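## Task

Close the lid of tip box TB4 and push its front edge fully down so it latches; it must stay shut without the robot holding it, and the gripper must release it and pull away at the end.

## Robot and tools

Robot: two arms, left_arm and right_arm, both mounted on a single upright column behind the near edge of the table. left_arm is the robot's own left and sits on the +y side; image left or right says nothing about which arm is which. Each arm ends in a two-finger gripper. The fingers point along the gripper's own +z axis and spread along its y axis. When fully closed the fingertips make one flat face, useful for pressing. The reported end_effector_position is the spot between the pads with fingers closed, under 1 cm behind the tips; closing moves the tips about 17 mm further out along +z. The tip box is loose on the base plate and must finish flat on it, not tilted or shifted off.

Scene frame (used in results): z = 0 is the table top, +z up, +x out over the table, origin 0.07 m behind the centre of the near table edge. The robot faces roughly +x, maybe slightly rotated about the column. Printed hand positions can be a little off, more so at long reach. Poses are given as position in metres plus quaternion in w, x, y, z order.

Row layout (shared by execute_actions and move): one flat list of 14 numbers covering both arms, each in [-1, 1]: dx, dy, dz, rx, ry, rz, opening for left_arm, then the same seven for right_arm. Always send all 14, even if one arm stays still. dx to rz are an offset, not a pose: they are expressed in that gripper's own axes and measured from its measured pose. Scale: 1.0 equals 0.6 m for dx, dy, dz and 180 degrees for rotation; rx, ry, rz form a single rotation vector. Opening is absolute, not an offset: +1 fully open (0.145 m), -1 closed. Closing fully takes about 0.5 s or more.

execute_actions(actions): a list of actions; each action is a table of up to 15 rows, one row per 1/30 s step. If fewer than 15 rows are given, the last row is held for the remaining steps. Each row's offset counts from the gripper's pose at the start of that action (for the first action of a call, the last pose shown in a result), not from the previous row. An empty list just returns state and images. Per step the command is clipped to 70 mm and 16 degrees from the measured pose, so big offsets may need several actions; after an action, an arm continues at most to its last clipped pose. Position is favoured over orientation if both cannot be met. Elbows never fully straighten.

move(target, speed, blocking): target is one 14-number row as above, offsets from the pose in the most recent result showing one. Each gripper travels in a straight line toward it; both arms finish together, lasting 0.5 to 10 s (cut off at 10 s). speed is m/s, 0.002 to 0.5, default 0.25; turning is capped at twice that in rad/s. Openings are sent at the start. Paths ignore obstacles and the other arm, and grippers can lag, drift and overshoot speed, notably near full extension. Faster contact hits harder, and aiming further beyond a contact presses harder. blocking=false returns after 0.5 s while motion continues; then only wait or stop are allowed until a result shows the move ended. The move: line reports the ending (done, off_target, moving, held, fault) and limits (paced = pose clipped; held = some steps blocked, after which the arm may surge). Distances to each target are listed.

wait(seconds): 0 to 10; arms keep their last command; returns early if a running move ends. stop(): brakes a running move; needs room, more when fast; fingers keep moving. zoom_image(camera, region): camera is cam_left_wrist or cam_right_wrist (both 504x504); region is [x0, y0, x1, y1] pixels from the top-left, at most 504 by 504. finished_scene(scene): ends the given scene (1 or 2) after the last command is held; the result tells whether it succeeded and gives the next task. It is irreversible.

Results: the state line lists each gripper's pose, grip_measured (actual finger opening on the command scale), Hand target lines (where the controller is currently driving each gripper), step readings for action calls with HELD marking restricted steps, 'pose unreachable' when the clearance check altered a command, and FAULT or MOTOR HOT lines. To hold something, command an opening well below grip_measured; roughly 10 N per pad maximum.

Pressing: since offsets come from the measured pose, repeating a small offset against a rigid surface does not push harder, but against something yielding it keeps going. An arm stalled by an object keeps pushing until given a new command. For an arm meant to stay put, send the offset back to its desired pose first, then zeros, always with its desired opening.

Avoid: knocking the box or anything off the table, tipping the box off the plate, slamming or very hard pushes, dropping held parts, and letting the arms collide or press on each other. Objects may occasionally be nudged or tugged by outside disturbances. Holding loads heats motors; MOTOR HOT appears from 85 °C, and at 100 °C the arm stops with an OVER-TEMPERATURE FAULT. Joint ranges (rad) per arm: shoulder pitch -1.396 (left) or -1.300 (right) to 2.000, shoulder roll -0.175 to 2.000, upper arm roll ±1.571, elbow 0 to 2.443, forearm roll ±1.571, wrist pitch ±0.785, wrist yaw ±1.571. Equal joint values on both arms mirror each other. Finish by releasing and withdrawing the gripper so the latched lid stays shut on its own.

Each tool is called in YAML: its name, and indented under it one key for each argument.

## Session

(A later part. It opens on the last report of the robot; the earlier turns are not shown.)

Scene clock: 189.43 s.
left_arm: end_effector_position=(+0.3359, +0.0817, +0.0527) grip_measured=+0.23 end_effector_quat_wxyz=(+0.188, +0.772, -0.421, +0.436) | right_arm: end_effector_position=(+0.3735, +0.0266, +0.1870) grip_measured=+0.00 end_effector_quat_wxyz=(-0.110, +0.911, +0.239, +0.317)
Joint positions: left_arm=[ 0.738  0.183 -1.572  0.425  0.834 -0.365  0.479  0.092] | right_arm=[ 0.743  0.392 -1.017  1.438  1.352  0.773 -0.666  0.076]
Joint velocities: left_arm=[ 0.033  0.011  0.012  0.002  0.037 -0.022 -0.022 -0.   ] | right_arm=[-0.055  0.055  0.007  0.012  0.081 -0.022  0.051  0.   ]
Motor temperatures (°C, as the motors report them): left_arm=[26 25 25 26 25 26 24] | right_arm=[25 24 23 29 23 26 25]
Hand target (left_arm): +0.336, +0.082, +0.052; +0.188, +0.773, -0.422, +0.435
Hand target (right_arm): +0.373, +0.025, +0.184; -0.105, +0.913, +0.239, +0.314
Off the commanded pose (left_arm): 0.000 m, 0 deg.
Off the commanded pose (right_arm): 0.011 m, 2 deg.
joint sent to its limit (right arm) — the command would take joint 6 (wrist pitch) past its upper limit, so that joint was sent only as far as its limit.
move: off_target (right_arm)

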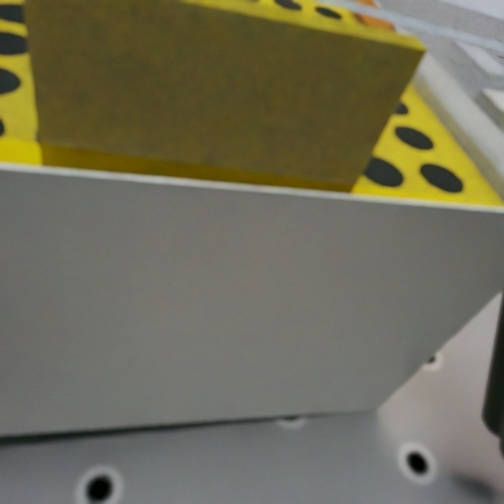

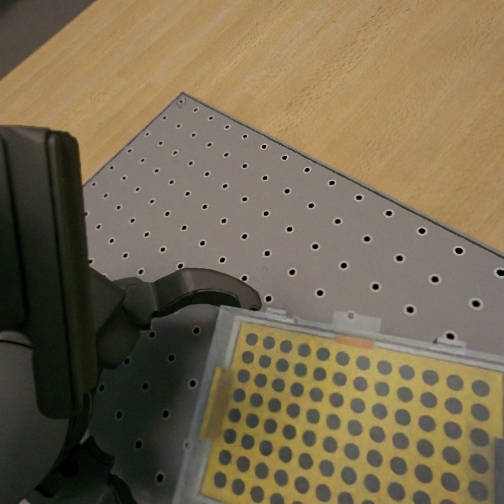

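move:
  target: [0,0,0,0,0,0,0.0, -0.035,0.012,0.06,0,0,0,0]
  speed: 0.08

Scene clock: 195.67 s.
left_arm: end_effector_position=(+0.3360, +0.0817, +0.0527) grip_measured=+0.23 end_effector_quat_wxyz=(+0.188, +0.772, -0.421, +0.436) | right_arm: end_effector_position=(+0.3827, +0.0243, +0.1470) grip_measured=+0.00 end_effector_quat_wxyz=(-0.107, +0.911, +0.239, +0.319)
Joint positions: left_arm=[ 0.738  0.183 -1.572  0.425  0.834 -0.365  0.479  0.092] | right_arm=[ 0.739  0.358 -1.102  1.25   1.236  0.643 -0.496  0.076]
Joint velocities: left_arm=[ 0.011 -0.011  0.002 -0.002 -0.007 -0.066  0.007 -0.   ] | right_arm=[-0.011 -0.055 -0.007 -0.002 -0.051 -0.037  0.007 -0.   ]
Motor temperatures (°C, as the motors report them): left_arm=[26 25 25 26 25 26 24] | right_arm=[25 24 23 28 23 26 25]
Hand target (left_arm): +0.336, +0.082, +0.053; +0.188, +0.772, -0.421, +0.436
Hand target (right_arm): +0.382, +0.025, +0.146; -0.109, +0.911, +0.241, +0.318
Off the commanded pose (left_arm): 0.000 m, 0 deg.
Off the commanded pose (right_arm): 0.002 m, 0 deg.
move: done

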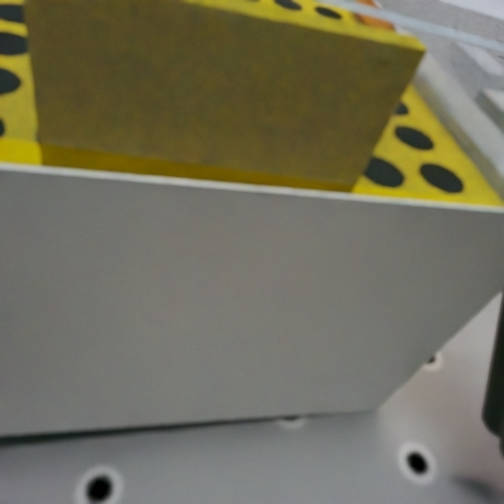

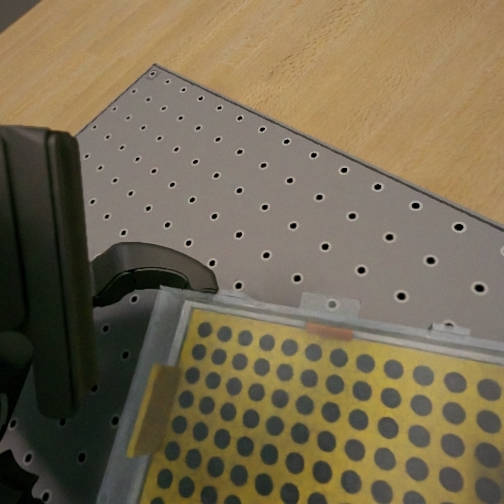

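move:
  target: [0,0,0,0,0,0,0.0, 0.035,0.02,0.035,0,0,0,-1]
  speed: 0.05

move:
  target: [0,0,0,0,0,0,0.0, -0.021,0.003,0.026,0,0,0,-1]
  speed: 0.02

Scene clock: 202.47 s.
left_arm: end_effector_position=(+0.3360, +0.0817, +0.0527) grip_measured=+0.23 end_effector_quat_wxyz=(+0.188, +0.772, -0.421, +0.436) | right_arm: end_effector_position=(+0.4153, +0.0279, +0.1448) grip_measured=-1.00 end_effector_quat_wxyz=(-0.106, +0.911, +0.238, +0.320)
Joint positions: left_arm=[ 0.738  0.183 -1.572  0.425  0.834 -0.365  0.479  0.092] | right_arm=[ 0.838  0.272 -1.123  1.009  1.184  0.623 -0.348  0.   ]
Joint velocities: left_arm=[-0.011  0.011  0.007  0.002 -0.022 -0.007  0.081 -0.   ] | right_arm=[ 0.055 -0.011 -0.012 -0.017 -0.037 -0.066  0.007  0.   ]
Motor temperatures (°C, as the motors report them): left_arm=[27 25 25 26 25 26 24] | right_arm=[26 24 23 28 23 26 25]
Hand target (left_arm): +0.336, +0.082, +0.053; +0.188, +0.772, -0.421, +0.436
Hand target (right_arm): +0.415, +0.028, +0.144; -0.107, +0.911, +0.239, +0.319
Off the commanded pose (left_arm): 0.000 m, 0 deg.
Off the commanded pose (right_arm): 0.002 m, 0 deg.
move: done

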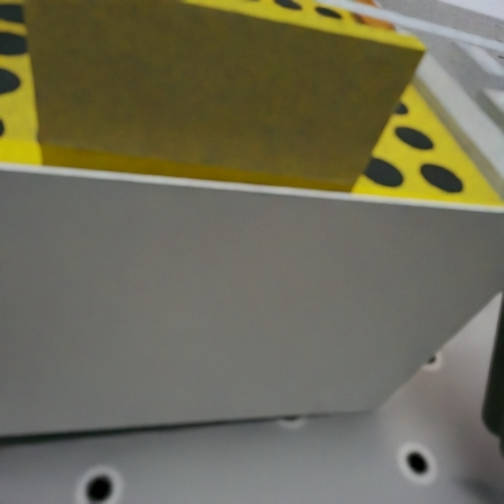

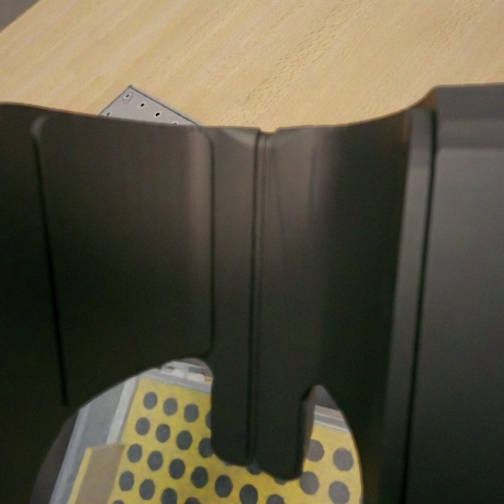

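Scene clock: 203.70 s.
left_arm: end_effector_position=(+0.3360, +0.0817, +0.0527) grip_measured=+0.23 end_effector_quat_wxyz=(+0.188, +0.772, -0.421, +0.436) | right_arm: end_effector_position=(+0.4177, +0.0269, +0.1278) grip_measured=-1.00 end_effector_quat_wxyz=(-0.105, +0.910, +0.237, +0.323)
Joint positions: left_arm=[ 0.738  0.183 -1.572  0.425  0.834 -0.365  0.479  0.092] | right_arm=[ 0.83   0.239 -1.148  0.911  1.145  0.559 -0.287  0.   ]
Joint velocities: left_arm=[ 0.011 -0.099  0.002 -0.012  0.066 -0.066  0.037 -0.   ] | right_arm=[ 0.011 -0.077 -0.012 -0.012 -0.022  0.022  0.007  0.   ]
Motor temperatures (°C, as the motors report them): left_arm=[27 25 25 26 25 26 23] | right_arm=[26 24 23 28 23 26 25]
Hand target (left_arm): +0.336, +0.082, +0.053; +0.188, +0.772, -0.421, +0.436
Hand target (right_arm): +0.416, +0.027, +0.125; -0.106, +0.911, +0.238, +0.320
Off the commanded pose (left_arm): 0.000 m, 0 deg.
Off the commanded pose (right_arm): 0.004 m, 0 deg.
move: off_target (right_arm)

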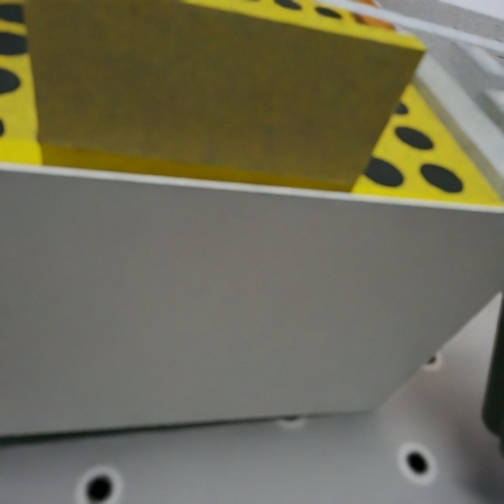

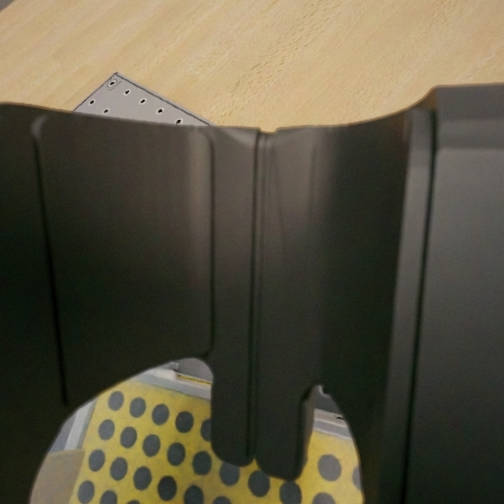

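move:
  target: [0,0,0,0,0,0,0.0, -0.026,0.003,0.017,0,0,0,-1]
  speed: 0.02

Scene clock: 208.10 s.
left_arm: end_effector_position=(+0.3360, +0.0817, +0.0528) grip_measured=+0.23 end_effector_quat_wxyz=(+0.188, +0.773, -0.421, +0.436) | right_arm: end_effector_position=(+0.4162, +0.0234, +0.1140) grip_measured=-1.00 end_effector_quat_wxyz=(-0.105, +0.909, +0.235, +0.327)
Joint positions: left_arm=[ 0.738  0.183 -1.572  0.425  0.835 -0.365  0.479  0.092] | right_arm=[ 0.808  0.229 -1.161  0.861  1.118  0.504 -0.254  0.   ]
Joint velocities: left_arm=[-0.011 -0.011  0.002 -0.002 -0.037 -0.051 -0.051  0.   ] | right_arm=[-0.011 -0.011 -0.022 -0.012 -0.037 -0.007  0.037  0.   ]
Motor temperatures (°C, as the motors report them): left_arm=[27 25 25 26 25 26 23] | right_arm=[26 24 23 28 23 26 25]
Hand target (left_arm): +0.336, +0.082, +0.053; +0.188, +0.772, -0.421, +0.436
Hand target (right_arm): +0.413, +0.023, +0.110; -0.105, +0.910, +0.237, +0.323
Off the commanded pose (left_arm): 0.000 m, 0 deg.
Off the commanded pose (right_arm): 0.005 m, 1 deg.
move: off_target (right_arm)

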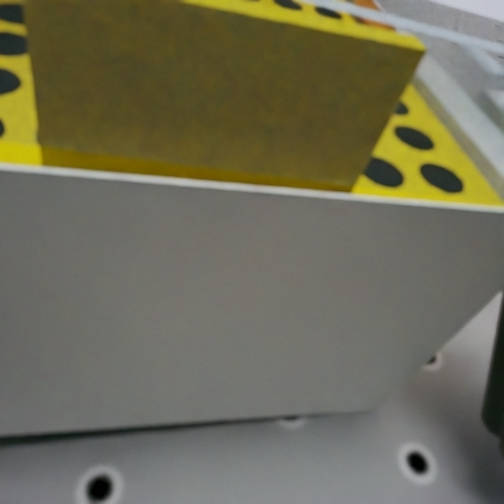

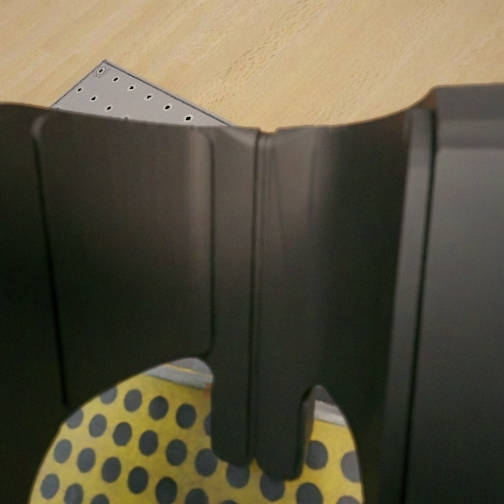

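move:
  target: [0,0,0,0,0,0,0.0, -0.026,-0.017,0.022,0,0,0,-1]
  speed: 0.02

Scene clock: 214.00 s.
left_arm: end_effector_position=(+0.3370, +0.0846, +0.0520) grip_measured=+0.23 end_effector_quat_wxyz=(+0.189, +0.781, -0.407, +0.434) | right_arm: end_effector_position=(+0.4183, +0.0310, +0.1064) grip_measured=-1.00 end_effector_quat_wxyz=(-0.100, +0.903, +0.231, +0.348)
Joint positions: left_arm=[ 0.738  0.186 -1.574  0.424  0.865 -0.349  0.479  0.092] | right_arm=[ 0.792  0.177 -1.161  0.791  1.073  0.429 -0.249  0.   ]
Joint velocities: left_arm=[ 0.033 -0.011 -0.002 -0.002  0.007  0.022  0.007  0.   ] | right_arm=[ 0.033  0.033 -0.022 -0.002 -0.095 -0.007 -0.051  0.   ]
Motor temperatures (°C, as the motors report them): left_arm=[27 25 25 26 25 26 23] | right_arm=[26 24 23 28 23 26 25]
Hand target (left_arm): +0.336, +0.082, +0.053; +0.188, +0.773, -0.421, +0.436
Hand target (right_arm): +0.408, +0.031, +0.095; -0.105, +0.909, +0.236, +0.327
Off the commanded pose (left_arm): 0.003 m, 2 deg.
Off the commanded pose (right_arm): 0.016 m, 3 deg.
joint sent to its limit (left arm) — the command would take joint 3 (upper arm roll) past its lower limit, so that joint was sent only as far as its limit.
move: off_target (right_arm)

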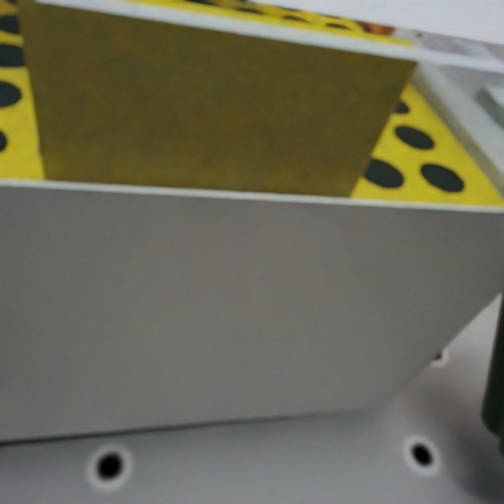

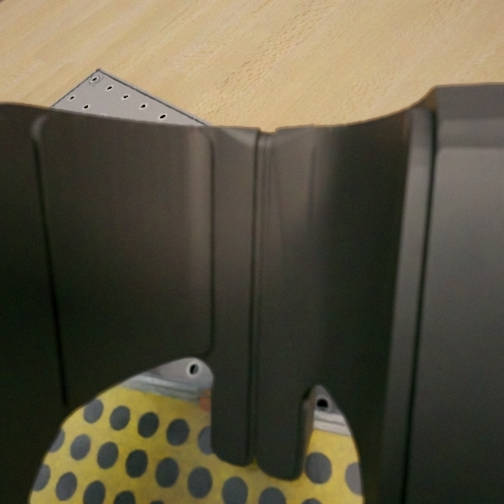

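move:
  target: [0,0,0,0,0,0,0.0, -0.03,0.0,0.025,0,0,0,-1]
  speed: 0.02

Scene clock: 218.53 s.
left_arm: end_effector_position=(+0.3397, +0.0913, +0.0503) grip_measured=+0.16 end_effector_quat_wxyz=(+0.181, +0.792, -0.393, +0.432) | right_arm: end_effector_position=(+0.4264, +0.0401, +0.1032) grip_measured=-1.00 end_effector_quat_wxyz=(-0.115, +0.890, +0.229, +0.379)
Joint positions: left_arm=[ 0.738  0.19  -1.574  0.42   0.883 -0.331  0.464  0.088] | right_arm=[ 0.8    0.123 -1.178  0.676  1.044  0.309 -0.185  0.   ]
Joint velocities: left_arm=[-0.011 -0.033  0.002  0.002 -0.037  0.022  0.037  0.   ] | right_arm=[ 0.033 -0.033 -0.007  0.007 -0.022 -0.095  0.007  0.   ]
Motor temperatures (°C, as the motors report them): left_arm=[27 25 24 26 25 26 23] | right_arm=[26 24 23 28 23 26 25]
Hand target (left_arm): +0.337, +0.085, +0.052; +0.189, +0.782, -0.407, +0.434
Hand target (right_arm): +0.415, +0.030, +0.084; -0.100, +0.903, +0.232, +0.349
Off the commanded pose (left_arm): 0.007 m, 2 deg.
Off the commanded pose (right_arm): 0.025 m, 4 deg.
joint sent to its limit (left arm) — the command would take joint 3 (upper arm roll) past its lower limit, so that joint was sent only as far as its limit.
move: off_target (left_arm, right_arm)

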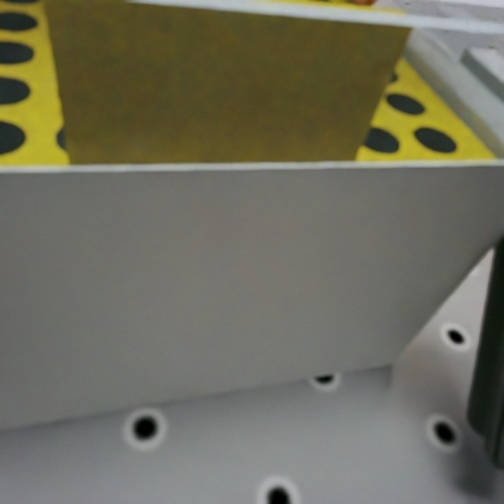

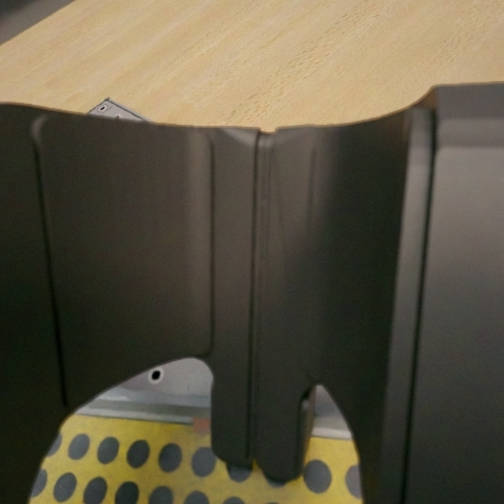

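move:
  target: [0,0,0,0,0,0,1, 0.04,0,-0.05,0,0,0,-1]
  speed: 0.06

move:
  target: [0.03,-0.03,-0.13,0,0.04,0,1, -0.03,0,-0.1,0,0,0,0]
  speed: 0.12

Scene clock: 223.90 s.
left_arm: end_effector_position=(+0.3398, +0.0917, +0.0502) grip_measured=+1.00 end_effector_quat_wxyz=(+0.180, +0.792, -0.392, +0.432) | right_arm: end_effector_position=(+0.4222, +0.0381, +0.1410) grip_measured=-1.00 end_effector_quat_wxyz=(-0.118, +0.889, +0.229, +0.379)
Joint positions: left_arm=[ 0.738  0.191 -1.574  0.419  0.884 -0.331  0.463  0.145] | right_arm=[ 0.804  0.243 -1.141  0.964  1.108  0.447 -0.317  0.   ]
Joint velocities: left_arm=[-0.033 -0.033 -0.007  0.012 -0.095  0.051 -0.022  0.   ] | right_arm=[ 0.011 -0.011  0.002 -0.007 -0.007  0.037 -0.037 -0.   ]
Motor temperatures (°C, as the motors report them): left_arm=[27 25 24 26 25 26 24] | right_arm=[26 24 23 28 23 26 25]
Hand target (left_arm): +0.340, +0.091, +0.050; +0.181, +0.792, -0.392, +0.432
Hand target (right_arm): +0.423, +0.037, +0.141; -0.115, +0.890, +0.227, +0.378
Off the commanded pose (left_arm): 0.000 m, 0 deg.
Off the commanded pose (right_arm): 0.002 m, 0 deg.
move: done

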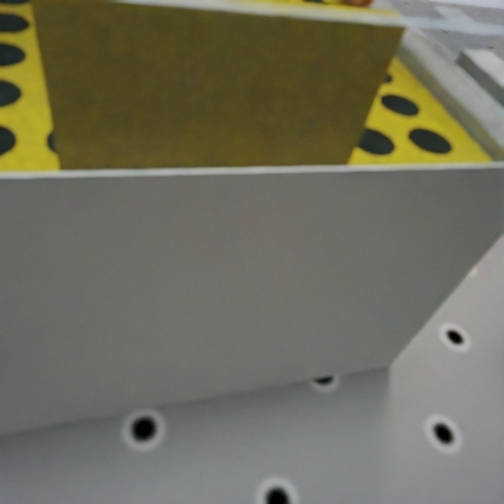

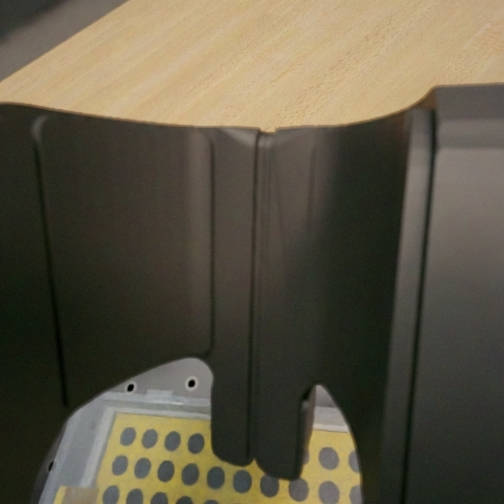

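Scene clock: 224.97 s.
left_arm: end_effector_position=(+0.3177, +0.1447, +0.1074) grip_measured=+1.00 end_effector_quat_wxyz=(+0.203, +0.766, -0.377, +0.479) | right_arm: end_effector_position=(+0.3740, +0.0109, +0.1693) grip_measured=+0.00 end_effector_quat_wxyz=(-0.120, +0.888, +0.229, +0.379)
Joint positions: left_arm=[ 0.76   0.611 -1.538  0.934  0.912 -0.339  0.433  0.145] | right_arm=[ 0.67   0.486 -1.09   1.461  1.212  0.535 -0.545  0.076]
Joint velocities: left_arm=[ 0.099  0.033 -0.012 -0.007 -0.007  0.007  0.022 -0.   ] | right_arm=[-0.033 -0.011  0.002  0.002  0.037 -0.022 -0.037 -0.   ]
Motor temperatures (°C, as the motors report them): left_arm=[27 25 24 26 25 26 24] | right_arm=[26 24 23 28 23 26 25]
Hand target (left_arm): +0.318, +0.144, +0.109; +0.206, +0.765, -0.378, +0.480
Hand target (right_arm): +0.374, +0.010, +0.169; -0.118, +0.889, +0.228, +0.378
Off the commanded pose (left_arm): 0.003 m, 1 deg.
Off the commanded pose (right_arm): 0.001 m, 0 deg.
move: done

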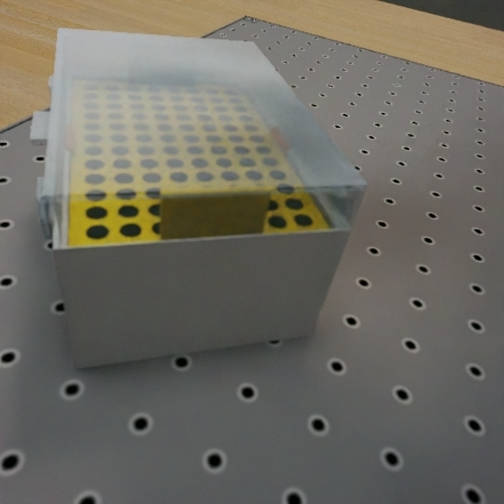

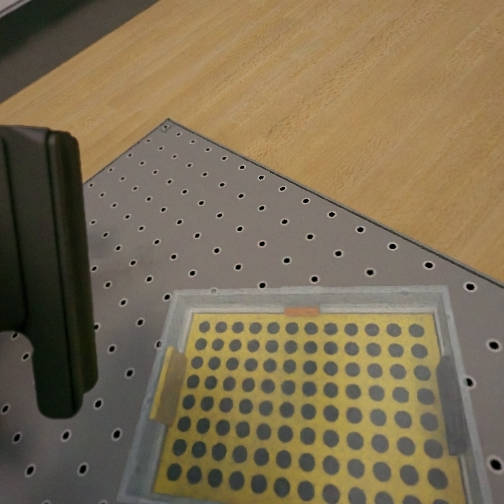

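zoom_image:
  camera: "cam_left_wrist"
  region: [10,60,170,280]

Region (10, 60, 170, 280) of cam_left_wrist's 504x504 image, scaled by 2.291, with more detail than that image has; it fills the left 367 columns of this view, and the rest is white.

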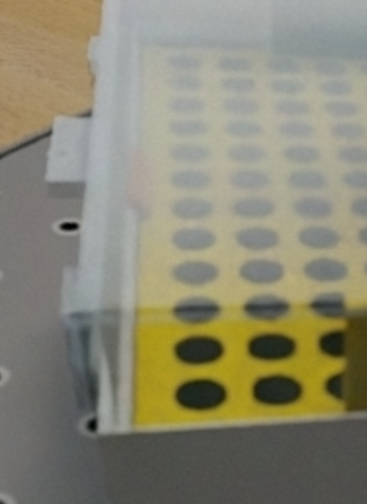

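move:
  target: [-0.03,-0.11,0.0,0,0,0,0.6, 0,0,-0.05,0,0,0,0]
  speed: 0.12

zoom_image:
  camera: "cam_left_wrist"
  region: [150,0,450,300]

Scene clock: 233.63 s.
left_arm: end_effector_position=(+0.3647, +0.1935, +0.0961) grip_measured=+0.60 end_effector_quat_wxyz=(+0.179, +0.776, -0.373, +0.476) | right_arm: end_effector_position=(+0.3558, +0.0006, +0.1906) grip_measured=+0.00 end_effector_quat_wxyz=(-0.123, +0.888, +0.229, +0.380)
Joint positions: left_arm=[ 0.845  0.223 -1.444  0.021  1.022 -0.537  0.913  0.119] | right_arm=[ 0.647  0.581 -1.071  1.65   1.293  0.568 -0.644  0.076]
Joint velocities: left_arm=[-0.055  0.011  0.007  0.012  0.095 -0.066  0.037 -0.   ] | right_arm=[ 0.033  0.033 -0.002  0.002 -0.051 -0.037 -0.007 -0.   ]
Motor temperatures (°C, as the motors report them): left_arm=[27 25 25 26 25 26 24] | right_arm=[26 24 23 28 23 26 25]
Hand target (left_arm): +0.364, +0.193, +0.096; +0.182, +0.775, -0.374, +0.476
Hand target (right_arm): +0.355, -0.001, +0.190; -0.121, +0.889, +0.229, +0.379
Off the commanded pose (left_arm): 0.002 m, 3 deg.
Off the commanded pose (right_arm): 0.002 m, 0 deg.
elbow stopped short (left arm): the move would have taken joint 4 (elbow) straighter than the controller allows; a more bent joint 4 avoids this.
move: off_target (left_arm)

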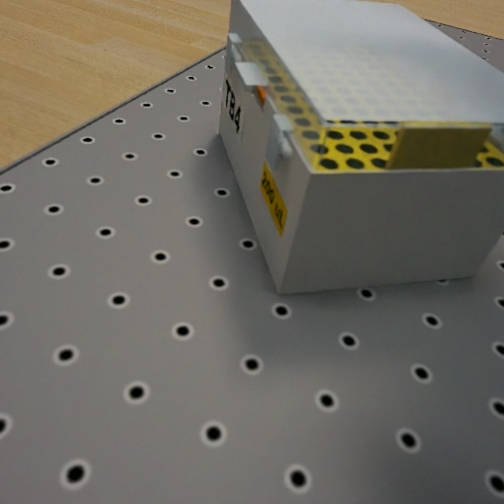

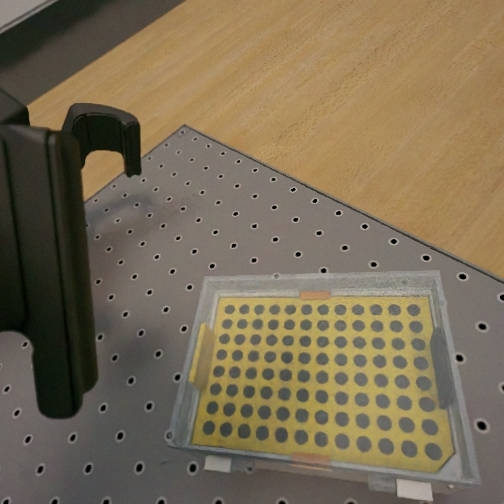

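Region (150, 0, 450, 300) of cam_left_wrist's 504x504 image, scaled by 1.680, with more detail than that image has.

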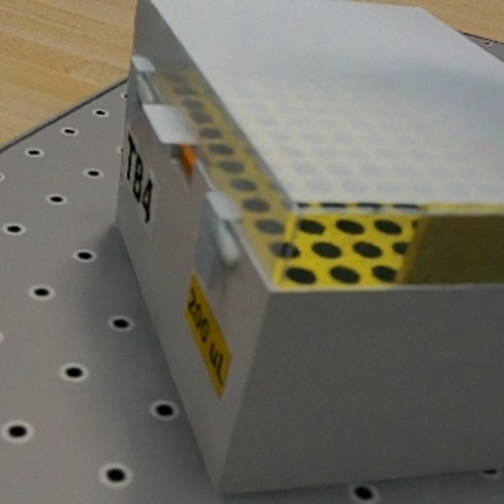

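zoom_image:
  camera: "cam_left_wrist"
  region: [220,30,350,195]

Region (220, 30, 350, 195) of cam_left_wrist's 504x504 image, scaled by 3.055, with more detail than that image has; it fills the left 397 columns of this view, and the rest is white.

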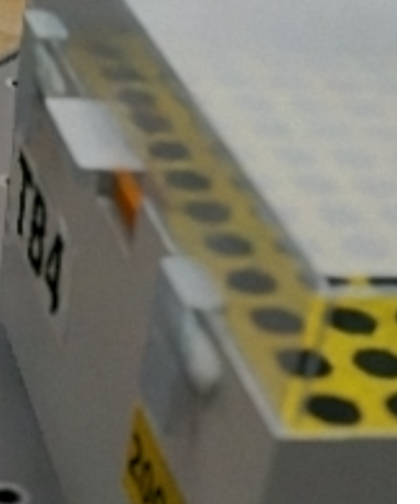

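move:
  target: [0.05,0.08,-0.1,0,0,0,0.6, 0.003,0.008,0.165,0,-0.04,0,-1]
  speed: 0.12

move:
  target: [0,0,0,0,0,0,0.6, -0.06,-0.008,0.04,0,0,0,-1]
  speed: 0.025

Scene clock: 253.57 s.
left_arm: end_effector_position=(+0.3029, +0.1889, +0.1493) grip_measured=+0.60 end_effector_quat_wxyz=(+0.184, +0.775, -0.370, +0.478) | right_arm: end_effector_position=(+0.4211, +0.0351, +0.1258) grip_measured=-1.00 end_effector_quat_wxyz=(-0.107, +0.909, +0.236, +0.326)
Joint positions: left_arm=[ 0.805  0.874 -1.51   1.203  0.925 -0.259  0.429  0.119] | right_arm=[ 0.859  0.202 -1.194  0.846  1.174  0.523 -0.275  0.   ]
Joint velocities: left_arm=[ 0.033  0.033 -0.002 -0.012 -0.007 -0.022  0.037 -0.   ] | right_arm=[-0.011 -0.077 -0.007 -0.002 -0.022 -0.037 -0.022 -0.   ]
Motor temperatures (°C, as the motors report them): left_arm=[27 25 24 26 25 26 24] | right_arm=[26 24 23 28 23 26 25]
Hand target (left_arm): +0.301, +0.189, +0.147; +0.183, +0.777, -0.369, +0.475
Hand target (right_arm): +0.421, +0.035, +0.125; -0.107, +0.909, +0.237, +0.326
Off the commanded pose (left_arm): 0.003 m, 1 deg.
Off the commanded pose (right_arm): 0.002 m, 0 deg.
move: done

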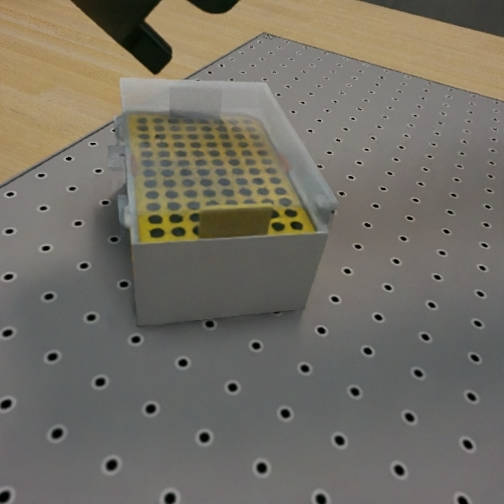

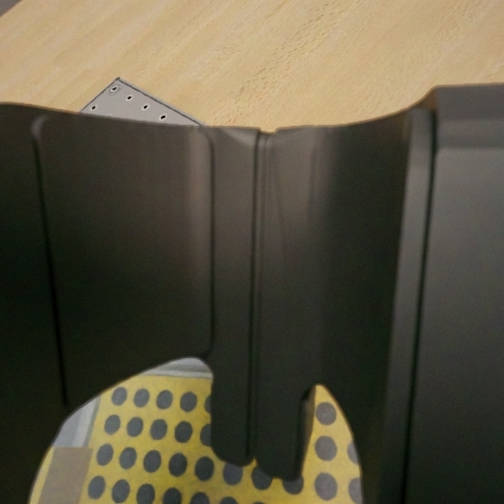

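Scene clock: 255.53 s.
left_arm: end_effector_position=(+0.3029, +0.1889, +0.1493) grip_measured=+0.60 end_effector_quat_wxyz=(+0.184, +0.775, -0.370, +0.478) | right_arm: end_effector_position=(+0.4200, +0.0409, +0.1028) grip_measured=-1.00 end_effector_quat_wxyz=(-0.114, +0.898, +0.232, +0.356)
Joint positions: left_arm=[ 0.805  0.874 -1.51   1.203  0.925 -0.259  0.429  0.119] | right_arm=[ 0.816  0.14  -1.221  0.714  1.112  0.361 -0.21   0.   ]
Joint velocities: left_arm=[ 0.033 -0.033 -0.002 -0.007  0.037  0.007 -0.022 -0.   ] | right_arm=[-0.055 -0.033 -0.007 -0.012  0.051  0.081 -0.022 -0.   ]
Motor temperatures (°C, as the motors report them): left_arm=[27 25 25 26 25 26 24] | right_arm=[26 24 23 28 23 26 25]
Hand target (left_arm): +0.303, +0.189, +0.149; +0.184, +0.775, -0.370, +0.478
Hand target (right_arm): +0.407, +0.035, +0.085; -0.107, +0.909, +0.238, +0.326
Off the commanded pose (left_arm): 0.000 m, 0 deg.
Off the commanded pose (right_arm): 0.023 m, 4 deg.
move: off_target (right_arm)

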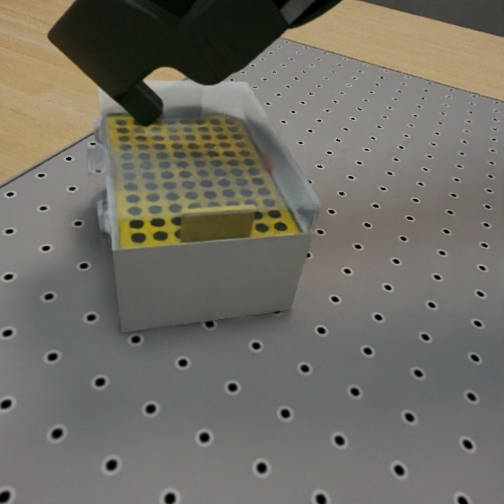

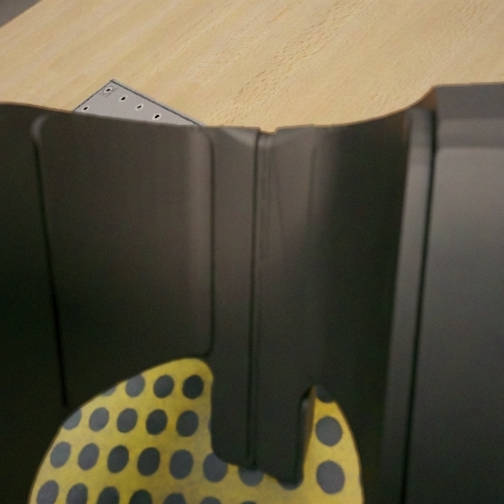

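move:
  target: [0,0,0,0,0,0,0.6, 0.05,0.05,-0.22,0,0,0,-1]
  speed: 0.15

zoom_image:
  camera: "cam_left_wrist"
  region: [70,60,340,340]

Scene clock: 260.17 s.
left_arm: end_effector_position=(+0.3029, +0.1889, +0.1493) grip_measured=+0.60 end_effector_quat_wxyz=(+0.184, +0.775, -0.370, +0.478) | right_arm: end_effector_position=(+0.3780, -0.0223, +0.2185) grip_measured=-1.00 end_effector_quat_wxyz=(-0.118, +0.898, +0.228, +0.357)
Joint positions: left_arm=[ 0.805  0.874 -1.51   1.203  0.925 -0.259  0.429  0.119] | right_arm=[ 0.766  0.652 -1.033  1.638  1.434  0.697 -0.618  0.   ]
Joint velocities: left_arm=[-0.033  0.011 -0.002  0.007  0.007 -0.051 -0.022 -0.   ] | right_arm=[-0.011 -0.055 -0.002 -0.032 -0.081  0.007  0.022  0.   ]
Motor temperatures (°C, as the motors report them): left_arm=[27 25 25 26 25 26 24] | right_arm=[26 24 23 28 23 26 25]
Hand target (left_arm): +0.303, +0.189, +0.149; +0.184, +0.775, -0.370, +0.478
Hand target (right_arm): +0.377, -0.023, +0.217; -0.115, +0.900, +0.229, +0.354
Off the commanded pose (left_arm): 0.000 m, 0 deg.
Off the commanded pose (right_arm): 0.002 m, 1 deg.
move: done

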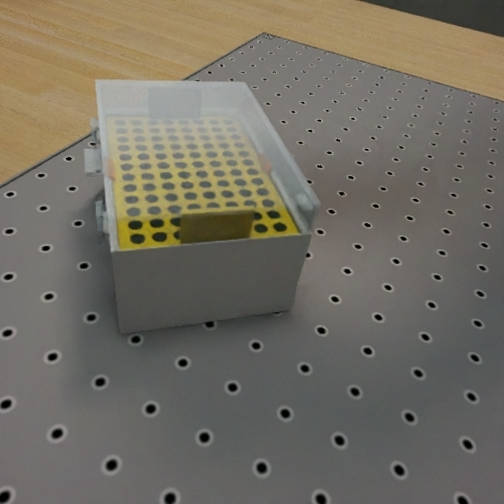

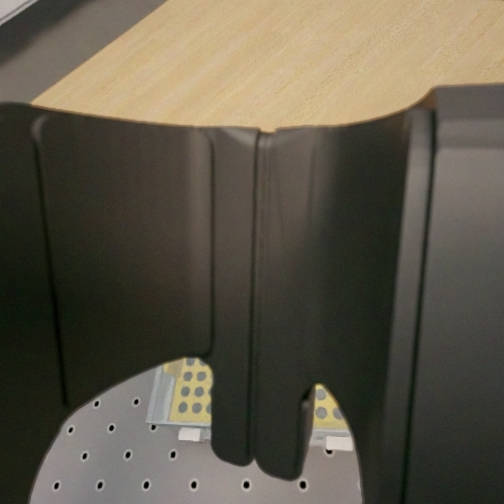

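Region (70, 60, 340, 340) of cam_left_wrist's 504x504 image, scaled by 1.800, with more detail than that image has; it fills the left 486 columns of this view, and the rest is white.

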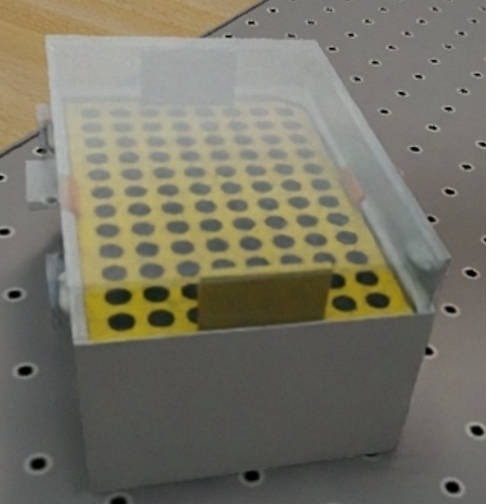

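move:
  target: [0.05,0,-0.17,0,0,0,1, 0,0.1,-0.17,0,0.1,0,1]

finished_scene:
  scene: 1

Scene clock: 264.43 s.
left_arm: end_effector_position=(+0.2510, +0.2443, +0.2242) grip_measured=+1.00 end_effector_quat_wxyz=(+0.182, +0.776, -0.368, +0.480) | right_arm: end_effector_position=(+0.3488, -0.1137, +0.2901) grip_measured=+1.00 end_effector_quat_wxyz=(-0.149, +0.831, +0.209, +0.494)
Joint positions: left_arm=[ 0.89   1.316 -1.506  1.554  1.008 -0.234  0.55   0.145] | right_arm=[ 0.53   1.26  -0.875  2.043  1.393  0.29  -0.365  0.145]
Joint velocities: left_arm=[-0.033  0.033 -0.007 -0.002 -0.066  0.022  0.022  0.   ] | right_arm=[-0.077  0.011 -0.012 -0.007 -0.081  0.007 -0.022 -0.   ]
Motor temperatures (°C, as the motors report them): left_arm=[27 25 25 26 25 26 24] | right_arm=[26 24 23 28 23 26 25]
Hand target (left_arm): +0.251, +0.243, +0.224; +0.184, +0.775, -0.368, +0.479
Hand target (right_arm): +0.348, -0.112, +0.290; -0.153, +0.831, +0.210, +0.493
Off the commanded pose (left_arm): 0.003 m, 0 deg.
Off the commanded pose (right_arm): 0.002 m, 0 deg.
move: done

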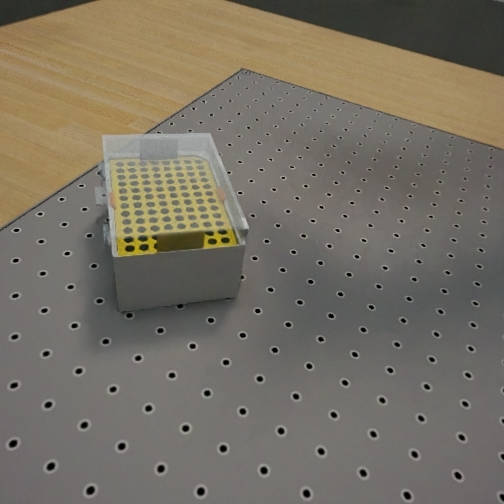

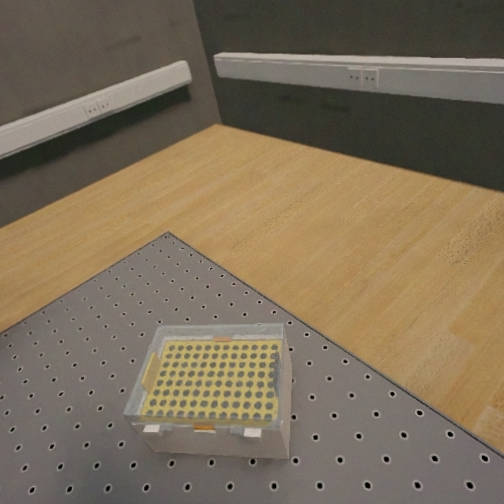

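The scene is finished: the task was done.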